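# Rotate the steel cup half a turn under the dial indicator

## Task

Rotate the steel cup that sits beneath the dial indicator by 180 degrees on its fixture, then release it so the gripper is no longer holding it.

## Robot and tools

Robot: two 6-joint arms with parallel grippers, named left_arm and right_arm. left_arm is on the +y side. These names are not sides of a camera image. Base poses in the scene frame: left_arm at (+0.014, +0.232, 0) m, quat_wxyz (+0.995, 0, 0, +0.099); right_arm at (+0.047, -0.272, 0) m, quat_wxyz (+1.000, 0, 0, +0.016).

Scene frame: origin on the table top midway between the arms, +x out over the table, +z up. Gripper frame: fingers point along +z and close along y. end_effector_position is the pinch point between the pads, about 1 cm short of the fingertips. It is printed in metres and can be off a little, more when the arm is stretched far.

Joint order, used in every row and every per-joint list: shoulder (joint2), elbow (joint3), waist (joint1), wrist pitch (joint4), wrist yaw (joint5), wrist roll (joint6). Ranges in rad: shoulder 0.000 to 3.142, elbow 0.000 to 3.019, waist -2.880 to 2.880, wrist pitch -1.693 to 1.571, wrist yaw -1.571 to 1.571, wrist roll -2.094 to 2.094. A real end stop may sit up to 0.019 rad either side of these.

Row layout: one flat list of 14 numbers covering both arms, each in [-1, 1]. The first 7 are left_arm: six joint offsets in the order above, then its opening. The next 7 are the same for right_arm. Send all 14 even if one arm stays put. Joint numbers are offsets, not poses, and are scaled: 1.0 equals 1.320 rad shoulder, 1.276 elbow, 1.264 waist, 1.83 wrist pitch, 1.686 wrist yaw, 2.022 wrist roll. Opening is absolute: +1 fully open, -1 closed. Optionally, 12 more numbers from 0 to 1 can follow. They scale each joint's stiffness, left_arm's 6 then right_arm's 6, in joint order, and stay in force until changed.

execute_actions(actions): a list of up to 15 actions. Each action is a table of up to 15 rows, and each row lasts one 1/30 s step. A short table repeats its last row until 15 steps are done. Offsets in every row of an action count from the joint angles at that action's start, not from the previous row. For the first action of a call, they count from the most recent reported angles. An empty list only returns state and images. If an action asks a joint to go more than 0.019 rad beyond its range, that action is rejected for both arms. A malformed action, or a failing first action, rejects the whole call. Commands past a real end stop are clipped, and you may see "joint sent to its limit".

move(target, speed, blocking): target is one 14-number row. Its offsets count from the "Joint positions" of the latest result that showed them. All joints travel proportionally, so the hand follows a curve. Paths last 0.5 to 10 s. speed is in rad/s, 0.01 to 2, default 0.5, and applies to the joint with the longest travel. Moves do not avoid obstacles or the other arm. Faster motion and aiming further past a contact both push harder. With blocking=false the result comes after 0.5 s. Until a result shows the move ended, use wait or stop before sending anything else. The "move:" line reports the ending (done, off_target, moving, held, fault), limits=held or limits=none, and each arm's joint farthest from target.

wait(seconds): 0 to 10. The arms hold their last command, and a running move continues. stop(): brakes a running move; it needs room, more at speed, and the fingers keep moving. zoom_image(camera, region): camera is cam_left_wrist or cam_right_wrist (each 504x504). region is [x0, y0, x1, y1] in pixels from the top-left corner, at most 504 by 504. read_manual(section) returns only licence texts. finished_scene(scene) ends the current scene; pass its number. It cannot be undone, so the cup must already be turned and released.

Motion limits: each step, a joint target may lead the measured angle by at most 0.264 waist, 0.32 shoulder, 0.276 elbow, 0.33 wrist pitch, 0.186 wrist yaw, 0.522 wrist roll (rad). If the targets would move the pinch point more than 70 mm from where it is measured, they are scaled back. Large offsets therefore take several actions. An arm given zero offsets can sag. To hold it, first command offsets back to the wanted angles, then zeros, and add more if it still falls short.

Result lines: the state line gives each arm's pose (position, quat_wxyz). Joint positions and Joint velocities give rad and rad/s per arm, plus the finger gap in m (0.094 fully open). Joint targets shows the angles currently being commanded. Step readings list joint angles at some steps, with HELD marking steps that were held back. "joint command not followed" means the clearance check altered joint targets. Joint torques are raw drive outputs with offsets and noise, not pure contact loads. grip_measured gives the finger opening on the command scale, with up to about 1 mm of bias per gripper.

Gripping: fingers go to the commanded opening on the grip_measured scale. To hold, command about 0.03 below grip_measured; a smaller gap grips more gently. Pad force is about 50 to 62 N, less on very thin parts, with a brief spike on first touch.

Avoid: dropping items, knocking anything off the table (that fails the task), slamming or hard pushes, and arm-to-arm contact. Brief external tugs may disturb a held part or loose objects. Holding loads heats motors: MOTOR HOT appears from 85 °C, and at 100 °C the arm drops its load and faults (OVER-TEMPERATURE FAULT).

Each tool is called after "Request:" as a command line: name --argument value for each argument, lists and objects as JSON in quotes; but a table of rows of numbers goes row by row, as --pt "numbers of a row", without its own name.

## Session

Request:
execute_actions --actions '[]'

Scene clock: 0.00 s.
left_arm: end_effector_position=(+0.1018, +0.6685, +0.1162) grip_measured=+1.000 end_effector_quat_wxyz=(+0.119, +0.920, +0.067, +0.367) | right_arm: end_effector_position=(+0.5751, -0.1019, +0.3199) grip_measured=+1.000 end_effector_quat_wxyz=(+0.302, +0.317, +0.859, +0.266)
Joint names: [shoulder, elbow, waist, wrist pitch, wrist yaw, wrist roll]
Joint positions: left_arm=[ 1.744  1.241  1.44  -1.367  0.745 -1.53   0.094] | right_arm=[ 1.319  1.246  0.265 -0.671 -0.055  1.026  0.094]
Joint velocities: left_arm=[-0.005 -0.012 -0.005  0.007 -0.007  0.051  0.   ] | right_arm=[ 0.005  0.002 -0.005  0.007 -0.007  0.022  0.   ]
Joint torques (N m, as the arm reports them, + toward a larger angle): no reading
Motor temperatures (°C, as the motors report them): left_arm=[30 32 27 28 29 26] | right_arm=[30 35 27 27 28 26]
Joint targets: left_arm=[1.754 1.257 1.440 -1.368 0.744 -1.530] | right_arm=[1.324 1.269 0.265 -0.668 -0.055 1.026]
Joint stiffness scale: left_arm=[1. 1. 1. 1. 1. 1.] | right_arm=[1. 1. 1. 1. 1. 1.]

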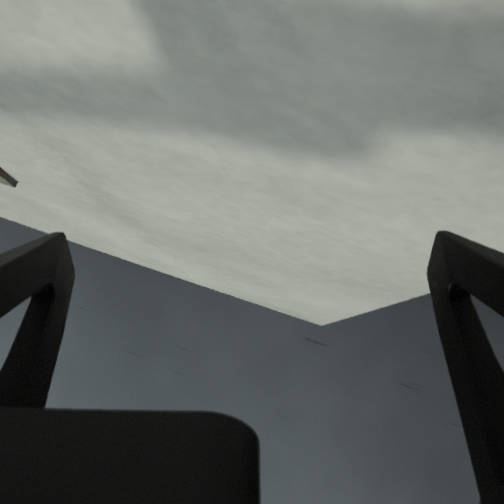

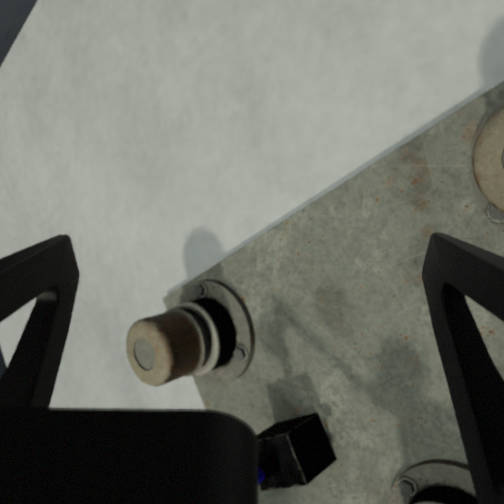

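Request:
move --target '[0,0,0,0,0,0,1, -0.849,-0.559,0.186,-0.047,0.033,-0.507,1]' --speed 1.5

Scene clock: 3.70 s.
left_arm: end_effector_position=(+0.1018, +0.6685, +0.1162) grip_measured=+1.000 end_effector_quat_wxyz=(+0.119, +0.920, +0.067, +0.367) | right_arm: end_effector_position=(+0.2640, -0.1470, +0.3001) grip_measured=+1.000 end_effector_quat_wxyz=(+0.527, -0.211, +0.810, +0.147)
Joint names: [shoulder, elbow, waist, wrist pitch, wrist yaw, wrist roll]
Joint positions: left_arm=[ 1.744  1.241  1.44  -1.367  0.745 -1.53   0.094] | right_arm=[ 0.204  0.538  0.492 -0.748 -0.002  0.017  0.094]
Joint velocities: left_arm=[-0.015 -0.007  0.015 -0.007 -0.022  0.007  0.   ] | right_arm=[ 0.005 -0.002 -0.015 -0.012 -0.095 -0.022  0.   ]
Joint torques (N m, as the arm reports them, + toward a larger angle): left_arm=[-15.84   8.52   0.21  -0.37   0.57  -0.01] | right_arm=[ 3.54 10.82 -0.79  1.52  0.15 -0.02]
Motor temperatures (°C, as the motors report them): left_arm=[30 33 27 28 29 26] | right_arm=[31 36 27 27 28 26]
Joint targets: left_arm=[1.744 1.241 1.440 -1.367 0.745 -1.530] | right_arm=[0.198 0.533 0.500 -0.757 0.001 0.001]
Joint stiffness scale: left_arm=[1. 1. 1. 1. 1. 1.] | right_arm=[1. 1. 1. 1. 1. 1.]
move: done; limits=none; left_arm: farthest joint: the waist, 0.000 radians from its target (0.000 radians at the start); right_arm: farthest joint: the wrist roll, 0.016 radians from its target (1.025 radians at the start)

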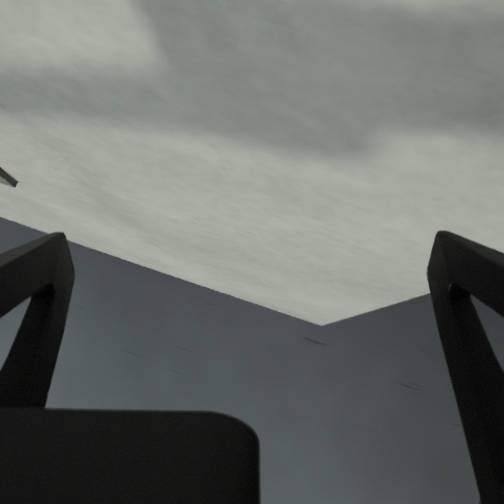

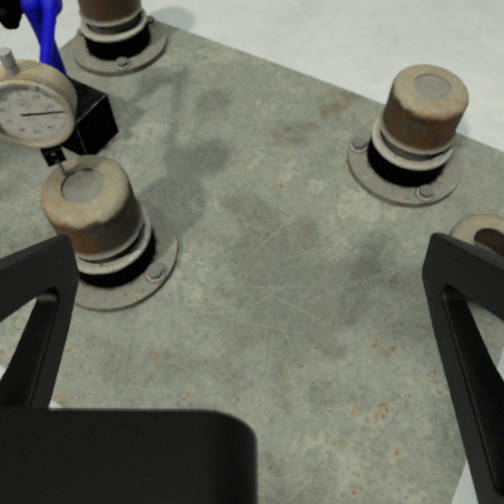

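Request:
move --target '[0,0,0,0,0,0,1, 0,0,0.237,0,0,0,1]' --speed 1.5

Scene clock: 13.57 s.
left_arm: end_effector_position=(+0.1018, +0.6685, +0.1162) grip_measured=+1.000 end_effector_quat_wxyz=(+0.119, +0.920, +0.067, +0.367) | right_arm: end_effector_position=(+0.2169, -0.0881, +0.3001) grip_measured=+1.000 end_effector_quat_wxyz=(+0.499, -0.330, +0.769, +0.224)
Joint names: [shoulder, elbow, waist, wrist pitch, wrist yaw, wrist roll]
Joint positions: left_arm=[ 1.744  1.241  1.44  -1.367  0.745 -1.53   0.094] | right_arm=[ 0.204  0.538  0.795 -0.748 -0.002  0.016  0.094]
Joint velocities: left_arm=[-0.015 -0.007 -0.005  0.012 -0.037  0.022  0.   ] | right_arm=[-0.015 -0.007  0.005 -0.007 -0.022  0.007  0.   ]
Joint torques (N m, as the arm reports them, + toward a larger angle): left_arm=[-15.84   8.52   0.19  -0.37   0.57  -0.01] | right_arm=[ 3.89 11.4  -1.59  1.9   0.03  0.18]
Motor temperatures (°C, as the motors report them): left_arm=[31 34 27 28 29 26] | right_arm=[30 39 27 27 28 26]
Joint targets: left_arm=[1.744 1.241 1.440 -1.367 0.745 -1.530] | right_arm=[0.204 0.538 0.792 -0.748 -0.002 0.017]
Joint stiffness scale: left_arm=[1. 1. 1. 1. 1. 1.] | right_arm=[1. 1. 1. 1. 1. 1.]
move: done; limits=none; left_arm: farthest joint: the waist, 0.000 radians from its target (0.000 radians at the start); right_arm: farthest joint: the waist, 0.003 radians from its target (0.299 radians at the start)

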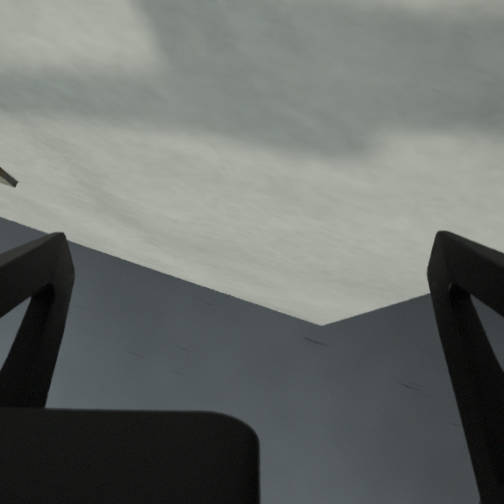

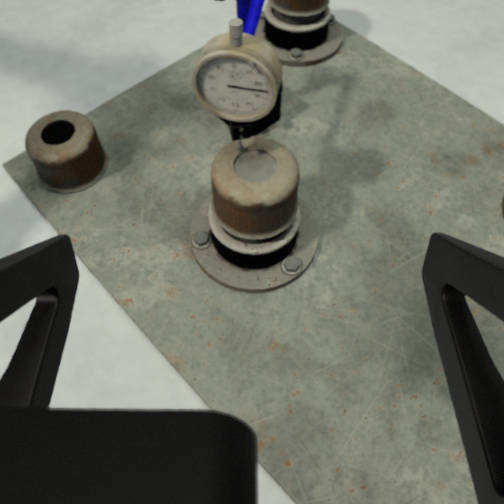

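Request:
move --target '[0,0,0,0,0,0,1, 0.7154,-0.0498,0.4286,0.2598,0.5585,0.4145,1]' --speed 1.2

Scene clock: 23.37 s.
left_arm: end_effector_position=(+0.1018, +0.6685, +0.1162) grip_measured=+1.000 end_effector_quat_wxyz=(+0.119, +0.920, +0.067, +0.367) | right_arm: end_effector_position=(+0.2497, +0.0213, +0.1228) grip_measured=+1.000 end_effector_quat_wxyz=(+0.506, -0.090, +0.857, +0.046)
Joint names: [shoulder, elbow, waist, wrist pitch, wrist yaw, wrist roll]
Joint positions: left_arm=[ 1.744  1.241  1.44  -1.367  0.745 -1.53   0.094] | right_arm=[ 1.147  0.477  1.335 -0.289  0.937  0.839  0.094]
Joint velocities: left_arm=[-0.024 -0.002 -0.005  0.017 -0.007 -0.051  0.   ] | right_arm=[ 0.005  0.002  0.005 -0.007  0.007 -0.095  0.   ]
Joint torques (N m, as the arm reports them, + toward a larger angle): left_arm=[-15.83   8.51   0.21  -0.37   0.57  -0.01] | right_arm=[-4.21  8.71 -1.09  1.75  0.58  0.34]
Motor temperatures (°C, as the motors report them): left_arm=[31 34 27 28 29 26] | right_arm=[30 40 27 27 28 26]
Joint targets: left_arm=[1.744 1.241 1.440 -1.367 0.745 -1.530] | right_arm=[1.148 0.475 1.336 -0.273 0.939 0.854]
Joint stiffness scale: left_arm=[1. 1. 1. 1. 1. 1.] | right_arm=[1. 1. 1. 1. 1. 1.]
move: done; limits=none; left_arm: farthest joint: the waist, 0.000 radians from its target (0.000 radians at the start); right_arm: farthest joint: the wrist pitch, 0.016 radians from its target (0.476 radians at the start)

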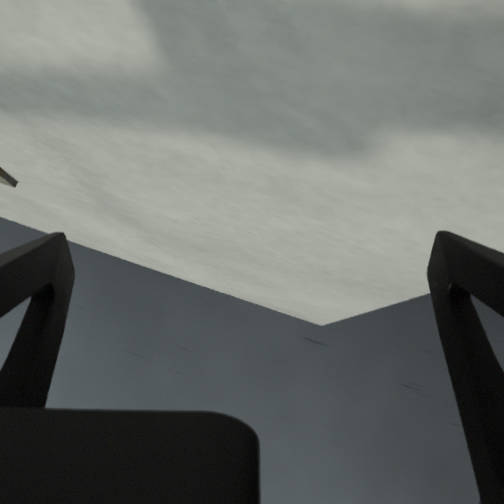

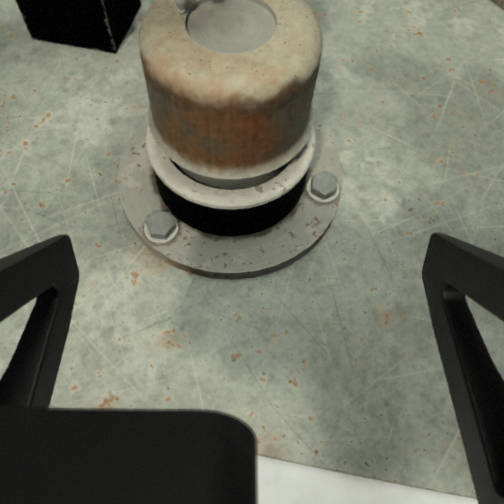

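Request:
move --target '[0,0,0,0,0,0,1, 0.1323,0.0471,-0.1388,0.1748,-0.0655,-0.1058,1]' --speed 0.6

Scene clock: 47.27 s.
left_arm: end_effector_position=(+0.1018, +0.6685, +0.1162) grip_measured=+1.000 end_effector_quat_wxyz=(+0.119, +0.920, +0.067, +0.367) | right_arm: end_effector_position=(+0.3071, +0.0396, +0.1030) grip_measured=+1.000 end_effector_quat_wxyz=(+0.508, -0.084, +0.856, +0.049)
Joint names: [shoulder, elbow, waist, wrist pitch, wrist yaw, wrist roll]
Joint positions: left_arm=[ 1.744  1.241  1.44  -1.367  0.745 -1.53   0.094] | right_arm=[1.304 0.498 1.163 0.015 0.83  0.64  0.094]
Joint velocities: left_arm=[-0.015 -0.002 -0.005  0.007  0.022  0.022  0.   ] | right_arm=[-0.005 -0.007 -0.015  0.017  0.051 -0.066  0.   ]
Joint torques (N m, as the arm reports them, + toward a larger angle): left_arm=[-15.86   8.52   0.19  -0.37   0.57  -0.01] | right_arm=[-4.66 11.93 -1.51  2.02  0.27 -0.01]
Motor temperatures (°C, as the motors report them): left_arm=[32 35 27 28 29 26] | right_arm=[31 40 27 27 29 26]
Joint targets: left_arm=[1.744 1.241 1.440 -1.367 0.745 -1.530] | right_arm=[1.321 0.537 1.160 0.031 0.826 0.625]
Joint stiffness scale: left_arm=[1. 1. 1. 1. 1. 1.] | right_arm=[1. 1. 1. 1. 1. 1.]
move: off_target (right_arm); limits=none; left_arm: farthest joint: the waist, 0.000 radians from its target (0.000 radians at the start); right_arm: farthest joint: the elbow, 0.039 radians from its target (0.060 radians at the start)

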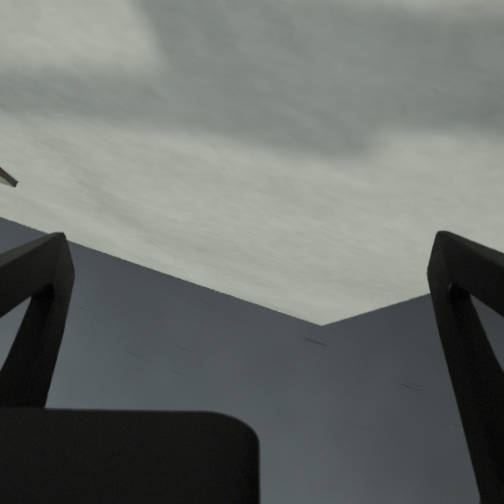

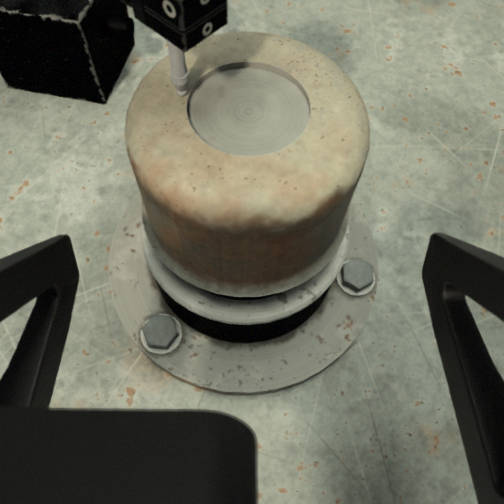

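Request:
move --target '[0,0,0,0,0,0,1, 0.1231,0.0536,-0.0919,0.1146,-0.0505,-0.0611,1]' --speed 0.4

Scene clock: 51.63 s.
left_arm: end_effector_position=(+0.1018, +0.6685, +0.1162) grip_measured=+1.000 end_effector_quat_wxyz=(+0.119, +0.920, +0.067, +0.367) | right_arm: end_effector_position=(+0.3509, +0.0500, +0.0814) grip_measured=+1.000 end_effector_quat_wxyz=(+0.509, -0.083, +0.855, +0.052)
Joint names: [shoulder, elbow, waist, wrist pitch, wrist yaw, wrist roll]
Joint positions: left_arm=[ 1.744  1.241  1.44  -1.367  0.745 -1.53   0.094] | right_arm=[1.448 0.532 1.052 0.207 0.748 0.532 0.094]
Joint velocities: left_arm=[-0.005  0.017 -0.015 -0.002  0.051 -0.037  0.   ] | right_arm=[-0.005  0.002 -0.024 -0.022 -0.037 -0.051  0.   ]
Joint torques (N m, as the arm reports them, + toward a larger angle): left_arm=[-15.87   8.52   0.22  -0.36   0.57  -0.01] | right_arm=[-5.75 10.84 -1.6   2.21  0.22  0.  ]
Motor temperatures (°C, as the motors report them): left_arm=[32 35 27 28 29 26] | right_arm=[31 40 27 27 28 26]
Joint targets: left_arm=[1.744 1.241 1.440 -1.367 0.745 -1.530] | right_arm=[1.467 0.567 1.047 0.224 0.745 0.517]
Joint stiffness scale: left_arm=[1. 1. 1. 1. 1. 1.] | right_arm=[1. 1. 1. 1. 1. 1.]
move: off_target (right_arm); limits=none; left_arm: farthest joint: the waist, 0.000 radians from its target (0.000 radians at the start); right_arm: farthest joint: the elbow, 0.035 radians from its target (0.068 radians at the start)

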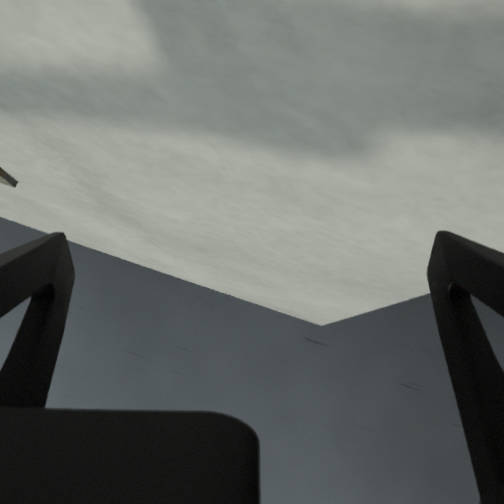

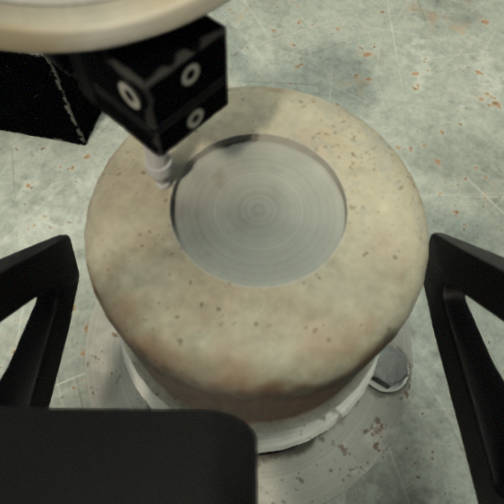

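Request:
execute_actions --actions '[[[0,0,0,0,0,0,1, 0.0144,0.0274,-0.004,0.0093,-0.0018,-0.0074,0.4]],[[0,0,0,0,0,0,1, 0.0144,0.0274,-0.004,0.0093,-0.0018,-0.0074,0.4]]]'

Scene clock: 56.60 s.
left_arm: end_effector_position=(+0.1018, +0.6685, +0.1162) grip_measured=+1.000 end_effector_quat_wxyz=(+0.119, +0.920, +0.067, +0.367) | right_arm: end_effector_position=(+0.3514, +0.0495, +0.0816) grip_measured=+0.465 end_effector_quat_wxyz=(+0.509, -0.082, +0.855, +0.051)
Joint names: [shoulder, elbow, waist, wrist pitch, wrist yaw, wrist roll]
Joint positions: left_arm=[ 1.744  1.241  1.44  -1.367  0.745 -1.53   0.094] | right_arm=[1.448 0.532 1.051 0.208 0.75  0.532 0.069]
Joint velocities: left_arm=[-0.005  0.002  0.005 -0.027 -0.081 -0.022  0.   ] | right_arm=[ 0.005 -0.002  0.015 -0.007 -0.022  0.037 -0.001]
Joint torques (N m, as the arm reports them, + toward a larger angle): left_arm=[-15.84   8.52   0.21  -0.36   0.57  -0.01] | right_arm=[-5.99 10.78 -1.6   2.21  0.25  0.  ]
Motor temperatures (°C, as the motors report them): left_arm=[32 35 27 28 29 26] | right_arm=[31 41 27 27 28 26]
Joint targets: left_arm=[1.744 1.241 1.440 -1.367 0.745 -1.530] | right_arm=[1.467 0.567 1.045 0.225 0.747 0.517]
Joint stiffness scale: left_arm=[1. 1. 1. 1. 1. 1.] | right_arm=[1. 1. 1. 1. 1. 1.]
Step readings (joint positions; steps 1 to 15: 1st action; 16 to 30: 2nd action):
0: left_arm=[1.744 1.241 1.440 -1.367 0.745 -1.530] | right_arm=[1.448 0.532 1.052 0.207 0.748 0.532]
1: left_arm=[1.744 1.241 1.440 -1.367 0.745 -1.530] | right_arm=[1.448 0.532 1.052 0.207 0.748 0.532]
2: left_arm=[1.744 1.241 1.440 -1.367 0.745 -1.530] | right_arm=[1.448 0.532 1.052 0.207 0.748 0.532]
4: left_arm=[1.744 1.241 1.440 -1.367 0.745 -1.530] | right_arm=[1.448 0.532 1.051 0.208 0.750 0.532]
8: left_arm=[1.744 1.241 1.440 -1.367 0.745 -1.530] | right_arm=[1.448 0.532 1.051 0.208 0.750 0.532]
15: left_arm=[1.744 1.241 1.440 -1.367 0.745 -1.530] | right_arm=[1.448 0.532 1.051 0.208 0.750 0.532]
16: left_arm=[1.744 1.241 1.440 -1.367 0.745 -1.530] | right_arm=[1.448 0.532 1.051 0.208 0.750 0.532]
17: left_arm=[1.744 1.241 1.440 -1.367 0.745 -1.530] | right_arm=[1.448 0.532 1.051 0.208 0.750 0.532]
19: left_arm=[1.744 1.241 1.440 -1.367 0.745 -1.530] | right_arm=[1.448 0.532 1.051 0.208 0.750 0.532]
23: left_arm=[1.744 1.241 1.440 -1.367 0.745 -1.530] | right_arm=[1.448 0.532 1.051 0.208 0.750 0.532]
30: Joint positions above

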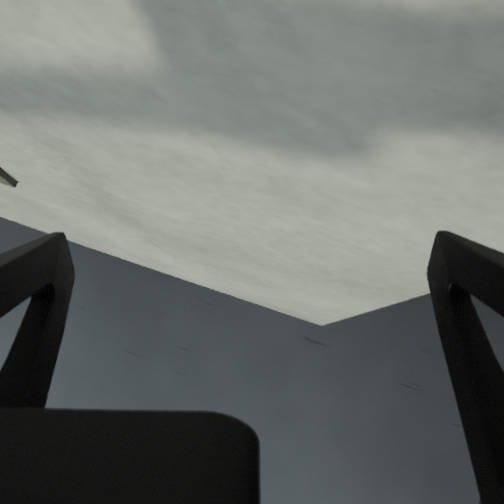

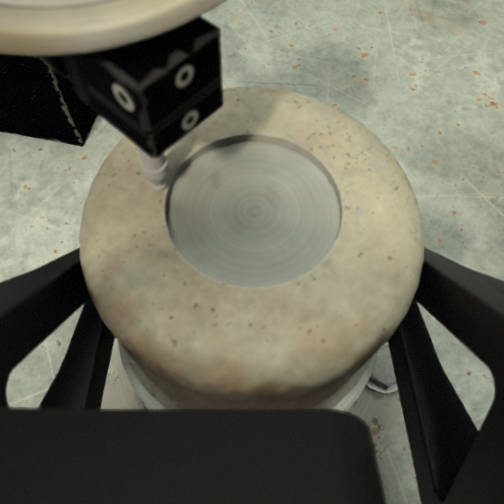

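Request:
move --target '[0,0,0,0,0,0,1, -0.0371,-0.0803,-0.0744,0.1146,-0.1713,-0.1359,0.4]' --speed 0.6

Scene clock: 60.47 s.
left_arm: end_effector_position=(+0.1018, +0.6685, +0.1162) grip_measured=+1.000 end_effector_quat_wxyz=(+0.119, +0.920, +0.067, +0.367) | right_arm: end_effector_position=(+0.3510, +0.0490, +0.0818) grip_measured=+0.465 end_effector_quat_wxyz=(+0.501, -0.191, +0.836, +0.115)
Joint names: [shoulder, elbow, waist, wrist pitch, wrist yaw, wrist roll]
Joint positions: left_arm=[ 1.744  1.241  1.44  -1.367  0.745 -1.53   0.094] | right_arm=[1.398 0.438 0.96  0.402 0.471 0.278 0.069]
Joint velocities: left_arm=[-0.005 -0.007 -0.024 -0.007 -0.007 -0.051  0.   ] | right_arm=[ 0.005  0.002 -0.015  0.002  0.022  0.022  0.001]
Joint torques (N m, as the arm reports them, + toward a larger angle): left_arm=[-15.84   8.53   0.25  -0.37   0.57  -0.01] | right_arm=[-6.55  6.51 -1.43  2.4  -0.11 -0.05]
Motor temperatures (°C, as the motors report them): left_arm=[32 35 27 28 29 26] | right_arm=[31 41 27 27 28 26]
Joint targets: left_arm=[1.744 1.241 1.440 -1.367 0.745 -1.530] | right_arm=[1.399 0.429 0.956 0.417 0.461 0.257]
Joint stiffness scale: left_arm=[1. 1. 1. 1. 1. 1.] | right_arm=[1. 1. 1. 1. 1. 1.]
move: off_target (right_arm); limits=none; left_arm: farthest joint: the waist, 0.000 radians from its target (0.000 radians at the start); right_arm: farthest joint: the wrist roll, 0.021 radians from its target (0.275 radians at the start)

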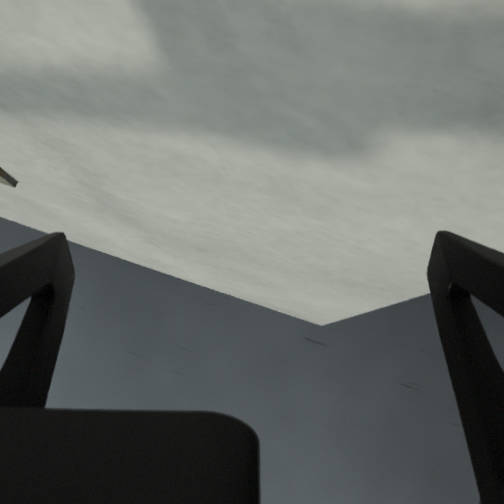

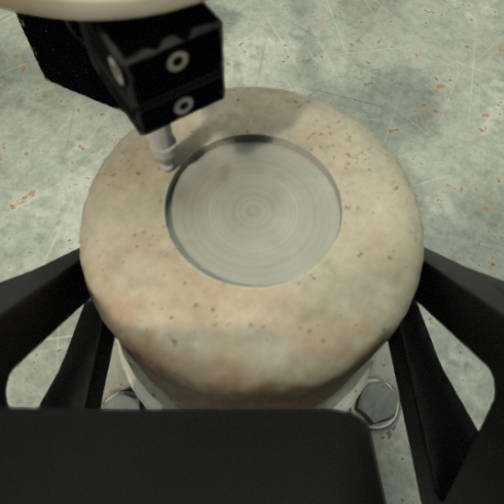

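Request:
move --target '[0,0,0,0,0,0,1, -0.0177,-0.0400,-0.1014,0.0498,-0.2057,-0.1105,0.4]' --speed 0.6

Scene clock: 63.63 s.
left_arm: end_effector_position=(+0.1018, +0.6685, +0.1162) grip_measured=+1.000 end_effector_quat_wxyz=(+0.119, +0.920, +0.067, +0.367) | right_arm: end_effector_position=(+0.3508, +0.0491, +0.0823) grip_measured=+0.465 end_effector_quat_wxyz=(+0.482, -0.300, +0.804, +0.180)
Joint names: [shoulder, elbow, waist, wrist pitch, wrist yaw, wrist roll]
Joint positions: left_arm=[ 1.744  1.241  1.44  -1.367  0.745 -1.53   0.094] | right_arm=[1.37  0.394 0.835 0.48  0.134 0.071 0.069]
Joint velocities: left_arm=[-0.015  0.012 -0.005 -0.012 -0.007  0.081  0.   ] | right_arm=[ 0.005  0.012 -0.015 -0.002  0.051 -0.037  0.001]
Joint torques (N m, as the arm reports them, + toward a larger angle): left_arm=[-15.86   8.52   0.24  -0.36   0.58  -0.01] | right_arm=[-5.73  6.76 -1.32  2.34 -0.25  0.01]
Motor temperatures (°C, as the motors report them): left_arm=[32 35 27 28 29 26] | right_arm=[31 40 27 27 28 26]
Joint targets: left_arm=[1.744 1.241 1.440 -1.367 0.745 -1.530] | right_arm=[1.375 0.387 0.832 0.493 0.124 0.055]
Joint stiffness scale: left_arm=[1. 1. 1. 1. 1. 1.] | right_arm=[1. 1. 1. 1. 1. 1.]
move: done; limits=none; left_arm: farthest joint: the waist, 0.000 radians from its target (0.000 radians at the start); right_arm: farthest joint: the wrist roll, 0.017 radians from its target (0.223 radians at the start)

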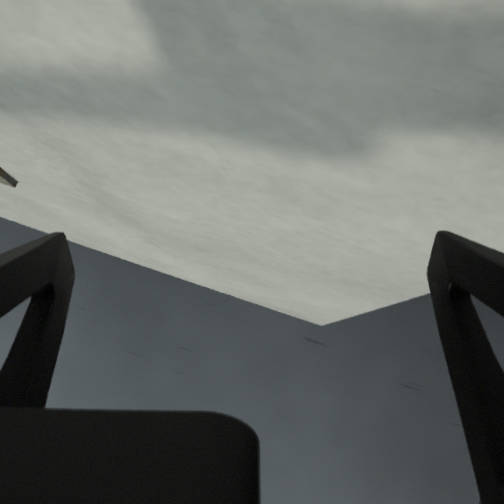

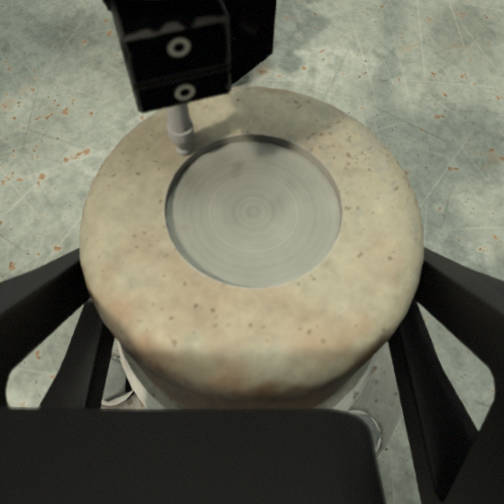

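Request:
move --target '[0,0,0,0,0,0,1, 0.0168,0.0329,-0.1107,-0.0150,-0.2150,-0.1029,0.4]' --speed 0.6

Scene clock: 67.47 s.
left_arm: end_effector_position=(+0.1018, +0.6685, +0.1162) grip_measured=+1.000 end_effector_quat_wxyz=(+0.119, +0.920, +0.067, +0.367) | right_arm: end_effector_position=(+0.3503, +0.0482, +0.0827) grip_measured=+0.465 end_effector_quat_wxyz=(+0.454, -0.404, +0.757, +0.241)
Joint names: [shoulder, elbow, waist, wrist pitch, wrist yaw, wrist roll]
Joint positions: left_arm=[ 1.744  1.241  1.44  -1.367  0.745 -1.53   0.094] | right_arm=[ 1.369  0.398  0.698  0.466 -0.22  -0.122  0.069]
Joint velocities: left_arm=[-0.015  0.002  0.005  0.007  0.007 -0.007  0.   ] | right_arm=[-0.005 -0.007  0.015 -0.012 -0.037  0.037  0.   ]
Joint torques (N m, as the arm reports them, + toward a larger angle): left_arm=[-15.89   8.53   0.25  -0.36   0.57  -0.01] | right_arm=[-4.26 10.84 -1.48  1.31 -0.34  0.01]
Motor temperatures (°C, as the motors report them): left_arm=[32 35 27 28 29 26] | right_arm=[31 40 27 27 28 26]
Joint targets: left_arm=[1.744 1.241 1.440 -1.367 0.745 -1.530] | right_arm=[1.392 0.436 0.695 0.453 -0.229 -0.137]
Joint stiffness scale: left_arm=[1. 1. 1. 1. 1. 1.] | right_arm=[1. 1. 1. 1. 1. 1.]
move: off_target (right_arm); limits=none; left_arm: farthest joint: the waist, 0.000 radians from its target (0.000 radians at the start); right_arm: farthest joint: the elbow, 0.038 radians from its target (0.042 radians at the start)

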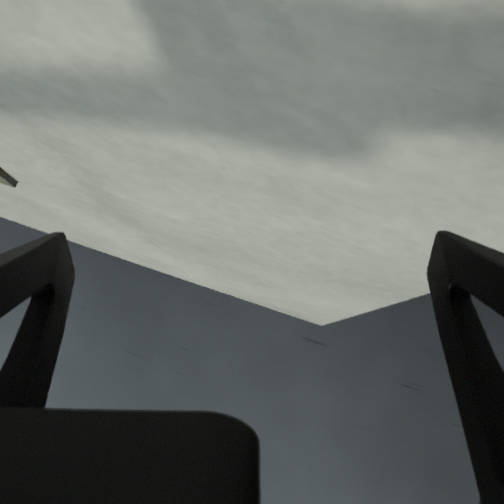

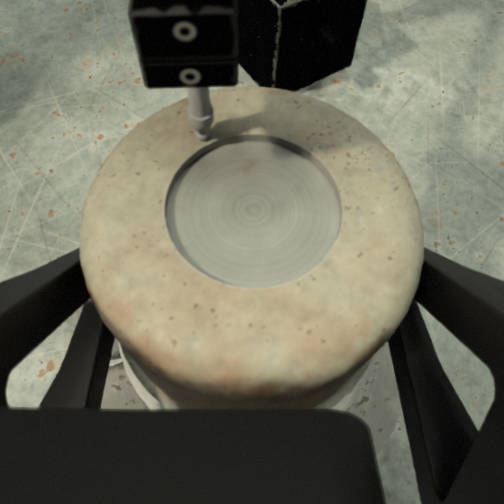

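Request:
move --target '[0,0,0,0,0,0,1, 0.0486,0.0750,-0.0918,-0.0660,-0.1968,-0.1132,0.4]' --speed 0.6

Scene clock: 70.83 s.
left_arm: end_effector_position=(+0.1018, +0.6685, +0.1162) grip_measured=+1.000 end_effector_quat_wxyz=(+0.119, +0.920, +0.067, +0.367) | right_arm: end_effector_position=(+0.3504, +0.0486, +0.0828) grip_measured=+0.465 end_effector_quat_wxyz=(+0.419, -0.501, +0.697, +0.297)
Joint names: [shoulder, elbow, waist, wrist pitch, wrist yaw, wrist roll]
Joint positions: left_arm=[ 1.744  1.241  1.44  -1.367  0.745 -1.53   0.094] | right_arm=[ 1.403  0.455  0.58   0.361 -0.544 -0.337  0.069]
Joint velocities: left_arm=[-0.015 -0.002 -0.005 -0.002 -0.007  0.037  0.   ] | right_arm=[-0.005 -0.002 -0.015 -0.002 -0.022  0.125  0.   ]
Joint torques (N m, as the arm reports them, + toward a larger angle): left_arm=[-15.87   8.52   0.22  -0.37   0.57  -0.01] | right_arm=[-4.24 11.12 -1.1   1.06 -0.42  0.  ]
Motor temperatures (°C, as the motors report them): left_arm=[32 35 27 28 29 26] | right_arm=[31 40 27 27 28 26]
Joint targets: left_arm=[1.744 1.241 1.440 -1.367 0.745 -1.530] | right_arm=[1.433 0.494 0.582 0.345 -0.551 -0.351]
Joint stiffness scale: left_arm=[1. 1. 1. 1. 1. 1.] | right_arm=[1. 1. 1. 1. 1. 1.]
move: off_target (right_arm); limits=none; left_arm: farthest joint: the waist, 0.000 radians from its target (0.000 radians at the start); right_arm: farthest joint: the elbow, 0.038 radians from its target (0.096 radians at the start)

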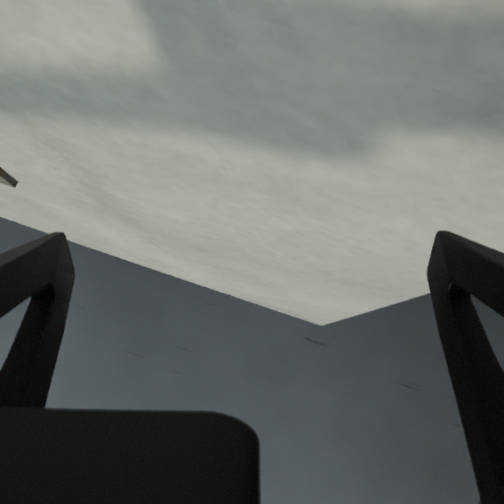

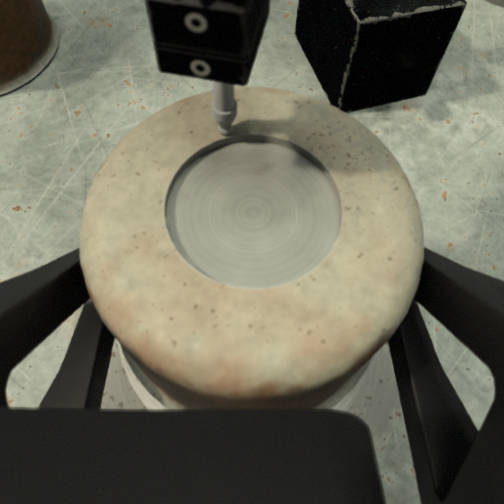

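Request:
move --target '[0,0,0,0,0,0,1, 0.0693,0.1135,-0.0613,-0.1320,-0.1680,-0.1442,0.4]' --speed 0.55

Scene clock: 74.07 s.
left_arm: end_effector_position=(+0.1018, +0.6685, +0.1162) grip_measured=+1.000 end_effector_quat_wxyz=(+0.119, +0.920, +0.067, +0.367) | right_arm: end_effector_position=(+0.3505, +0.0485, +0.0832) grip_measured=+0.465 end_effector_quat_wxyz=(+0.376, -0.588, +0.625, +0.350)
Joint names: [shoulder, elbow, waist, wrist pitch, wrist yaw, wrist roll]
Joint positions: left_arm=[ 1.744  1.241  1.44  -1.367  0.745 -1.53   0.094] | right_arm=[ 1.461  0.562  0.494  0.135 -0.821 -0.617  0.069]
Joint velocities: left_arm=[ 0.005  0.012 -0.005 -0.002 -0.066  0.037  0.   ] | right_arm=[-0.005  0.002 -0.005  0.007  0.051  0.022  0.   ]
Joint torques (N m, as the arm reports them, + toward a larger angle): left_arm=[-15.85   8.52   0.21  -0.36   0.57  -0.01] | right_arm=[-5.09 11.16 -0.69  0.74 -0.54  0.03]
Motor temperatures (°C, as the motors report them): left_arm=[32 35 27 28 29 26] | right_arm=[31 40 27 27 28 26]
Joint targets: left_arm=[1.744 1.241 1.440 -1.367 0.745 -1.530] | right_arm=[1.494 0.600 0.503 0.120 -0.827 -0.629]
Joint stiffness scale: left_arm=[1. 1. 1. 1. 1. 1.] | right_arm=[1. 1. 1. 1. 1. 1.]
move: off_target (right_arm); limits=none; left_arm: farthest joint: the waist, 0.000 radians from its target (0.000 radians at the start); right_arm: farthest joint: the elbow, 0.038 radians from its target (0.144 radians at the start)

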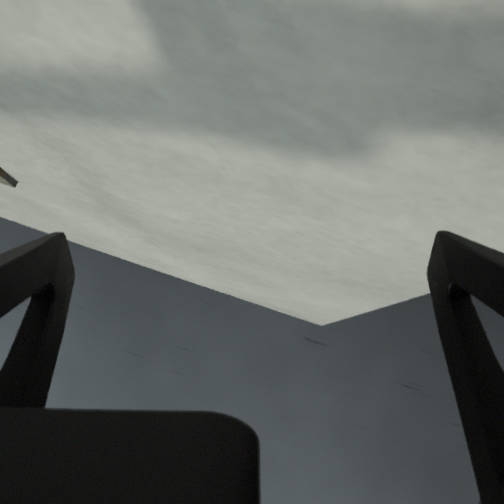

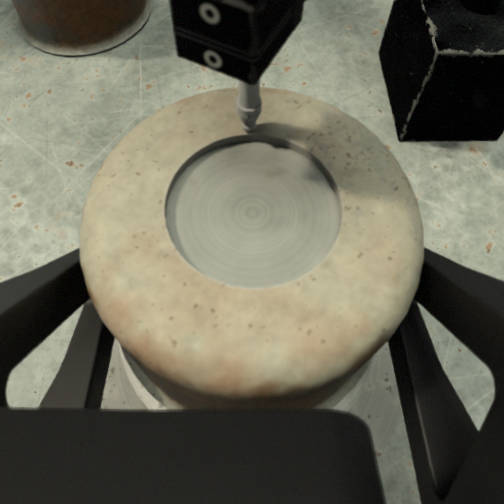

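Request:
move --target '[0,0,0,0,0,0,1, 0.0967,0.1538,-0.0191,-0.2242,-0.1100,-0.2065,0.4]' --speed 0.55

Scene clock: 77.53 s.
left_arm: end_effector_position=(+0.1018, +0.6685, +0.1162) grip_measured=+1.000 end_effector_quat_wxyz=(+0.119, +0.920, +0.067, +0.367) | right_arm: end_effector_position=(+0.3507, +0.0485, +0.0831) grip_measured=+0.465 end_effector_quat_wxyz=(-0.328, +0.665, -0.544, -0.394)
Joint names: [shoulder, elbow, waist, wrist pitch, wrist yaw, wrist roll]
Joint positions: left_arm=[ 1.744  1.241  1.44  -1.367  0.745 -1.53   0.094] | right_arm=[ 1.547  0.723  0.448 -0.262 -1.005 -1.022  0.069]
Joint velocities: left_arm=[ 0.005 -0.002 -0.005  0.002 -0.007  0.007  0.   ] | right_arm=[-0.005  0.002 -0.005 -0.012  0.051 -0.037  0.   ]
Joint torques (N m, as the arm reports them, + toward a larger angle): left_arm=[-15.87   8.53   0.18  -0.37   0.57  -0.01] | right_arm=[-6.05 11.02  0.35  0.28 -0.6   0.02]
Motor temperatures (°C, as the motors report them): left_arm=[32 35 27 28 29 26] | right_arm=[31 41 27 27 29 26]
Joint targets: left_arm=[1.744 1.241 1.440 -1.367 0.745 -1.530] | right_arm=[1.589 0.758 0.470 -0.275 -1.007 -1.034]
Joint stiffness scale: left_arm=[1. 1. 1. 1. 1. 1.] | right_arm=[1. 1. 1. 1. 1. 1.]
move: off_target (right_arm); limits=none; left_arm: farthest joint: the waist, 0.000 radians from its target (0.000 radians at the start); right_arm: farthest joint: the shoulder, 0.041 radians from its target (0.128 radians at the start)

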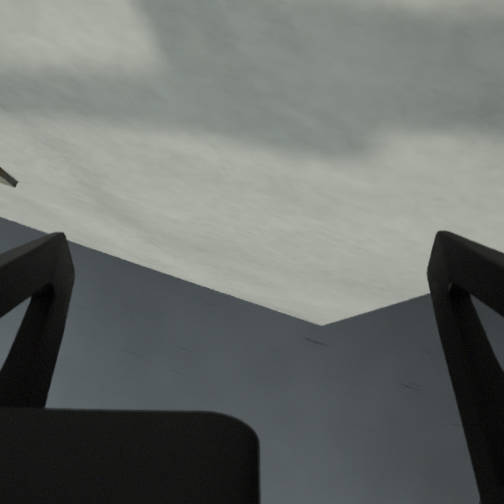

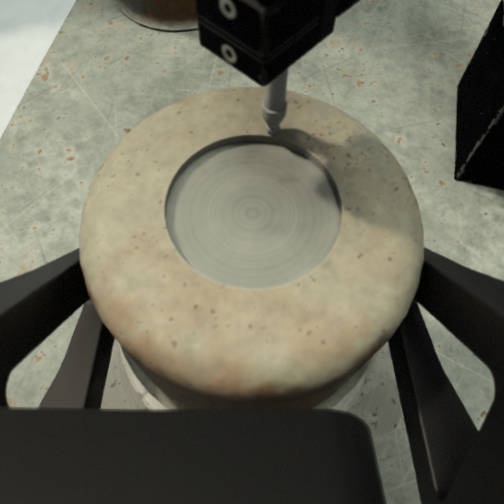

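Quarter turn done. Open, then return along the arc.

Request:
execute_actions --actions '[[[0,0,0,0,0,0,1, 0.0318,0.0274,0.0174,-0.0071,-0.0012,-0.0059,1]]]'

Scene clock: 78.83 s.
left_arm: end_effector_position=(+0.1018, +0.6685, +0.1162) grip_measured=+1.000 end_effector_quat_wxyz=(+0.119, +0.920, +0.067, +0.367) | right_arm: end_effector_position=(+0.3444, +0.0529, +0.0761) grip_measured=+1.000 end_effector_quat_wxyz=(-0.317, +0.667, -0.543, -0.400)
Joint names: [shoulder, elbow, waist, wrist pitch, wrist yaw, wrist roll]
Joint positions: left_arm=[ 1.744  1.241  1.44  -1.367  0.745 -1.53   0.094] | right_arm=[ 1.565  0.723  0.464 -0.264 -1.005 -1.022  0.094]
Joint velocities: left_arm=[-0.005  0.002  0.005  0.012 -0.081 -0.007  0.   ] | right_arm=[-0.015  0.017 -0.005 -0.012 -0.066  0.007  0.   ]
Joint torques (N m, as the arm reports them, + toward a larger angle): left_arm=[-15.87   8.52   0.22  -0.36   0.57  -0.01] | right_arm=[-7.63 10.77 -0.98  0.44 -0.58  0.06]
Motor temperatures (°C, as the motors report them): left_arm=[32 35 27 28 29 26] | right_arm=[31 41 27 27 29 26]
Joint targets: left_arm=[1.744 1.241 1.440 -1.367 0.745 -1.530] | right_arm=[1.589 0.758 0.470 -0.275 -1.007 -1.033]
Joint stiffness scale: left_arm=[1. 1. 1. 1. 1. 1.] | right_arm=[1. 1. 1. 1. 1. 1.]
Step readings (joint positions):
0: left_arm=[1.744 1.241 1.440 -1.367 0.745 -1.530] | right_arm=[1.547 0.723 0.448 -0.262 -1.005 -1.022]
1: left_arm=[1.744 1.241 1.440 -1.367 0.745 -1.530] | right_arm=[1.547 0.723 0.448 -0.262 -1.005 -1.022]
2: left_arm=[1.744 1.241 1.440 -1.367 0.745 -1.530] | right_arm=[1.549 0.723 0.450 -0.262 -1.005 -1.022]
4: left_arm=[1.744 1.241 1.440 -1.367 0.745 -1.530] | right_arm=[1.556 0.723 0.457 -0.262 -1.005 -1.022]
8: left_arm=[1.744 1.241 1.440 -1.367 0.745 -1.530] | right_arm=[1.564 0.723 0.464 -0.263 -1.005 -1.022]
15: Joint positions above

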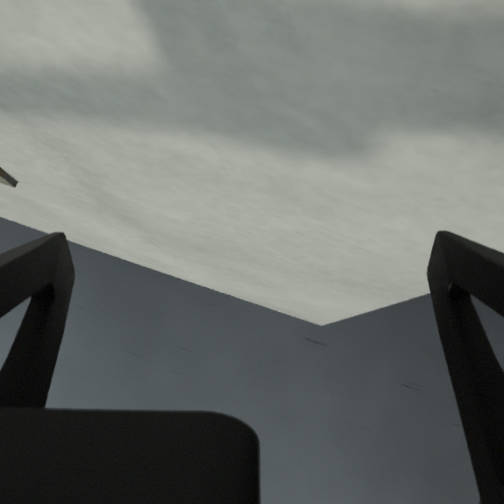

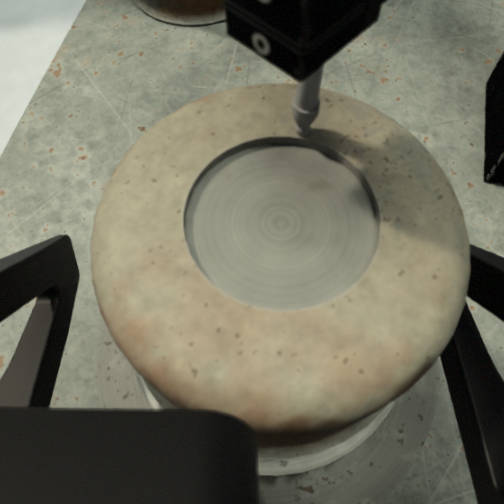

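Request:
move --target '[0,0,0,0,0,0,1, -0.1271,-0.2142,0.1028,0.3510,0.2765,0.3473,1]' --speed 0.8

Scene clock: 84.70 s.
left_arm: end_effector_position=(+0.1018, +0.6685, +0.1162) grip_measured=+1.000 end_effector_quat_wxyz=(+0.119, +0.920, +0.067, +0.367) | right_arm: end_effector_position=(+0.3484, +0.0507, +0.0801) grip_measured=+1.000 end_effector_quat_wxyz=(+0.415, -0.502, +0.698, +0.298)
Joint names: [shoulder, elbow, waist, wrist pitch, wrist yaw, wrist roll]
Joint positions: left_arm=[ 1.744  1.241  1.44  -1.367  0.745 -1.53   0.094] | right_arm=[ 1.41   0.457  0.587  0.36  -0.543 -0.335  0.094]
Joint velocities: left_arm=[-0.024 -0.007 -0.015 -0.002 -0.022 -0.051  0.   ] | right_arm=[ 0.015 -0.002 -0.005 -0.007  0.022 -0.022  0.   ]
Joint torques (N m, as the arm reports them, + toward a larger angle): left_arm=[-15.83   8.52   0.22  -0.35   0.58  -0.01] | right_arm=[-7.72  6.75 -0.7   2.43 -0.06  0.33]
Motor temperatures (°C, as the motors report them): left_arm=[32 35 27 28 29 26] | right_arm=[31 41 27 27 29 26]
Joint targets: left_arm=[1.744 1.241 1.440 -1.367 0.745 -1.530] | right_arm=[1.397 0.450 0.594 0.378 -0.539 -0.320]
Joint stiffness scale: left_arm=[1. 1. 1. 1. 1. 1.] | right_arm=[1. 1. 1. 1. 1. 1.]
move: done; limits=none; left_arm: farthest joint: the waist, 0.000 radians from its target (0.000 radians at the start); right_arm: farthest joint: the wrist pitch, 0.018 radians from its target (0.642 radians at the start)

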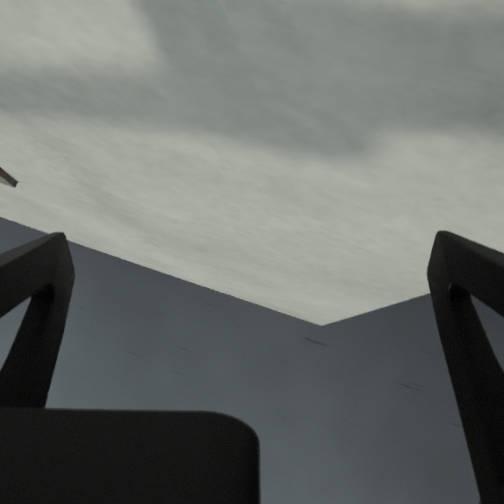

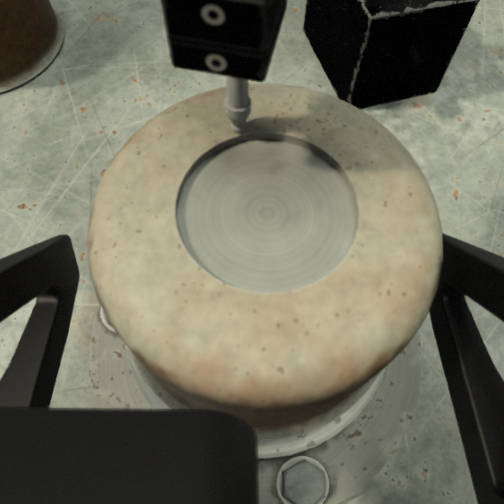

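Request:
move --target '[0,0,0,0,0,0,1, -0.0374,-0.0525,0.2047,0.0733,0.3999,0.2085,1]' --speed 0.8

Scene clock: 88.30 s.
left_arm: end_effector_position=(+0.1018, +0.6685, +0.1162) grip_measured=+1.000 end_effector_quat_wxyz=(+0.119, +0.920, +0.067, +0.367) | right_arm: end_effector_position=(+0.3488, +0.0526, +0.0808) grip_measured=+1.000 end_effector_quat_wxyz=(+0.478, -0.305, +0.803, +0.182)
Joint names: [shoulder, elbow, waist, wrist pitch, wrist yaw, wrist roll]
Joint positions: left_arm=[ 1.744  1.241  1.44  -1.367  0.745 -1.53   0.094] | right_arm=[1.376 0.398 0.842 0.476 0.128 0.07  0.094]
Joint velocities: left_arm=[ 0.005  0.002 -0.005 -0.002  0.051  0.022  0.   ] | right_arm=[-0.015 -0.007  0.024 -0.007  0.022 -0.007  0.   ]
Joint torques (N m, as the arm reports them, + toward a larger angle): left_arm=[-15.86   8.53   0.2   -0.37   0.57  -0.01] | right_arm=[-7.47  6.56 -0.74  2.65  0.2   0.35]
Motor temperatures (°C, as the motors report them): left_arm=[32 35 27 28 29 26] | right_arm=[31 40 27 27 29 26]
Joint targets: left_arm=[1.744 1.241 1.440 -1.367 0.745 -1.530] | right_arm=[1.360 0.390 0.846 0.495 0.132 0.086]
Joint stiffness scale: left_arm=[1. 1. 1. 1. 1. 1.] | right_arm=[1. 1. 1. 1. 1. 1.]
move: done; limits=none; left_arm: farthest joint: the waist, 0.000 radians from its target (0.000 radians at the start); right_arm: farthest joint: the wrist pitch, 0.018 radians from its target (0.134 radians at the start)

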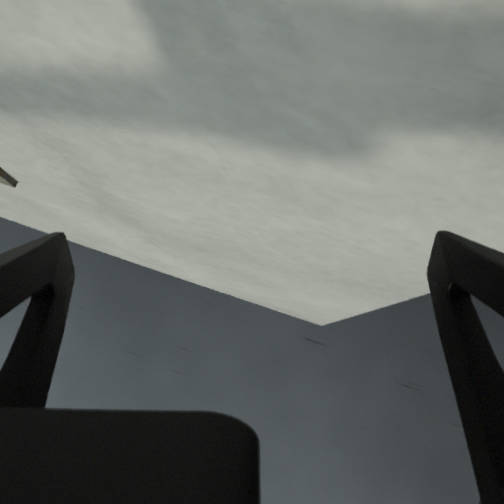

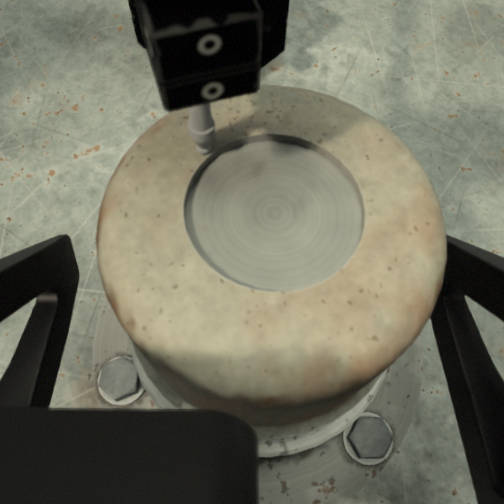

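Request:
move --target '[0,0,0,0,0,0,1, 0.0716,0.1312,0.1724,-0.1537,0.3700,0.2366,1]' --speed 0.8

Scene clock: 92.60 s.
left_arm: end_effector_position=(+0.1018, +0.6685, +0.1162) grip_measured=+1.000 end_effector_quat_wxyz=(+0.119, +0.920, +0.067, +0.367) | right_arm: end_effector_position=(+0.3493, +0.0499, +0.0810) grip_measured=+1.000 end_effector_quat_wxyz=(+0.509, -0.084, +0.855, +0.052)
Joint names: [shoulder, elbow, waist, wrist pitch, wrist yaw, wrist roll]
Joint positions: left_arm=[ 1.744  1.241  1.44  -1.367  0.745 -1.53   0.094] | right_arm=[1.447 0.529 1.055 0.207 0.749 0.533 0.094]
Joint velocities: left_arm=[ 0.015 -0.007 -0.015 -0.017 -0.022  0.007  0.   ] | right_arm=[-0.005 -0.017 -0.005  0.007 -0.037 -0.066  0.   ]
Joint torques (N m, as the arm reports them, + toward a larger angle): left_arm=[-15.82   8.52   0.25  -0.37   0.57  -0.01] | right_arm=[-5.56 10.91 -0.83  0.92  0.46  0.33]
Motor temperatures (°C, as the motors report them): left_arm=[32 35 27 28 29 26] | right_arm=[31 40 27 27 28 26]
Joint targets: left_arm=[1.744 1.241 1.440 -1.367 0.745 -1.530] | right_arm=[1.470 0.565 1.059 0.195 0.752 0.549]
Joint stiffness scale: left_arm=[1. 1. 1. 1. 1. 1.] | right_arm=[1. 1. 1. 1. 1. 1.]
move: off_target (right_arm); limits=none; left_arm: farthest joint: the waist, 0.000 radians from its target (0.000 radians at the start); right_arm: farthest joint: the elbow, 0.036 radians from its target (0.167 radians at the start)

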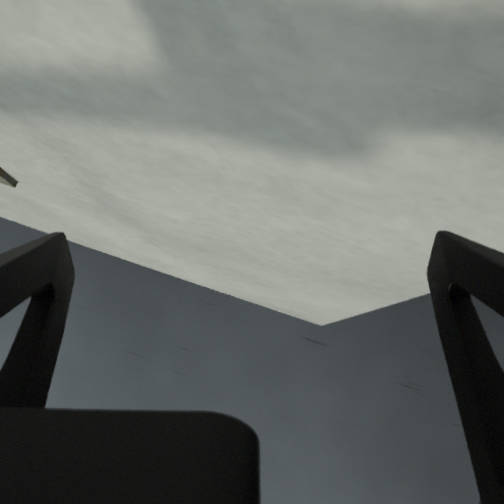

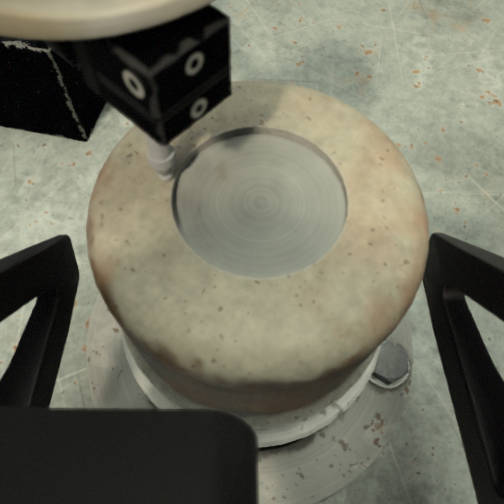

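Request:
execute_actions --actions '[[[0,0,0,0,0,0,1, 0.0174,0.0282,0.003,-0.0066,0.0018,0.0079,0.4]]]'

Scene clock: 97.57 s.
left_arm: end_effector_position=(+0.1018, +0.6685, +0.1162) grip_measured=+1.000 end_effector_quat_wxyz=(+0.119, +0.920, +0.067, +0.367) | right_arm: end_effector_position=(+0.3498, +0.0488, +0.0809) grip_measured=+0.463 end_effector_quat_wxyz=(+0.509, -0.082, +0.855, +0.050)
Joint names: [shoulder, elbow, waist, wrist pitch, wrist yaw, wrist roll]
Joint positions: left_arm=[ 1.744  1.241  1.44  -1.367  0.745 -1.53   0.094] | right_arm=[1.447 0.529 1.054 0.205 0.754 0.537 0.069]
Joint velocities: left_arm=[0.005 0.007 0.005 0.007 0.037 0.081 0.   ] | right_arm=[-0.005 -0.002 -0.015 -0.002 -0.051  0.007 -0.001]
Joint torques (N m, as the arm reports them, + toward a larger angle): left_arm=[-15.89   8.53   0.23  -0.36   0.58  -0.01] | right_arm=[-5.66 10.79 -0.78  1.06  0.29  0.3 ]
Motor temperatures (°C, as the motors report them): left_arm=[32 35 27 28 29 26] | right_arm=[31 40 27 27 28 26]
Joint targets: left_arm=[1.744 1.241 1.440 -1.367 0.745 -1.530] | right_arm=[1.470 0.565 1.059 0.195 0.752 0.549]
Joint stiffness scale: left_arm=[1. 1. 1. 1. 1. 1.] | right_arm=[1. 1. 1. 1. 1. 1.]
Step readings (joint positions):
0: left_arm=[1.744 1.241 1.440 -1.367 0.745 -1.530] | right_arm=[1.447 0.529 1.055 0.207 0.749 0.534]
1: left_arm=[1.744 1.241 1.440 -1.367 0.745 -1.530] | right_arm=[1.447 0.529 1.055 0.207 0.749 0.534]
2: left_arm=[1.744 1.241 1.440 -1.367 0.745 -1.530] | right_arm=[1.447 0.529 1.055 0.207 0.749 0.534]
4: left_arm=[1.744 1.241 1.440 -1.367 0.745 -1.530] | right_arm=[1.447 0.529 1.054 0.205 0.755 0.536]
8: left_arm=[1.744 1.241 1.440 -1.367 0.745 -1.530] | right_arm=[1.447 0.529 1.054 0.205 0.754 0.537]
15: Joint positions above

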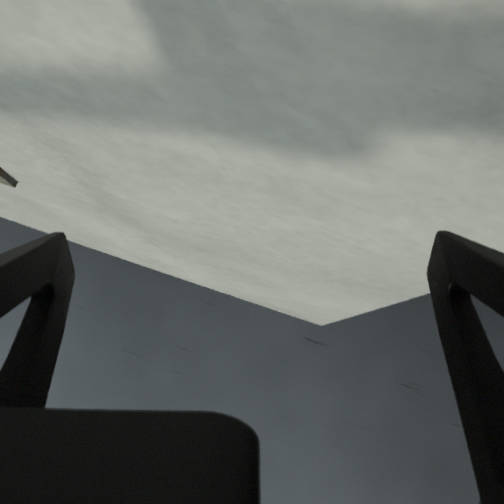

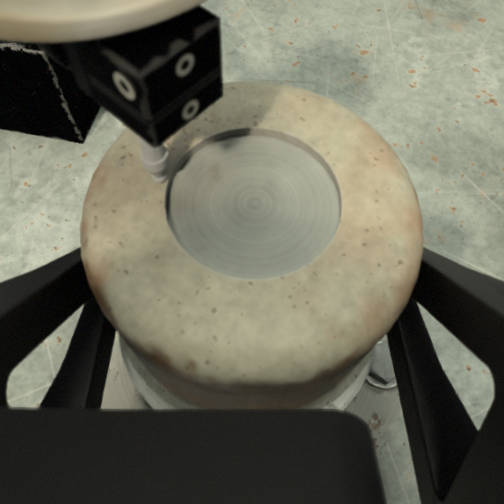

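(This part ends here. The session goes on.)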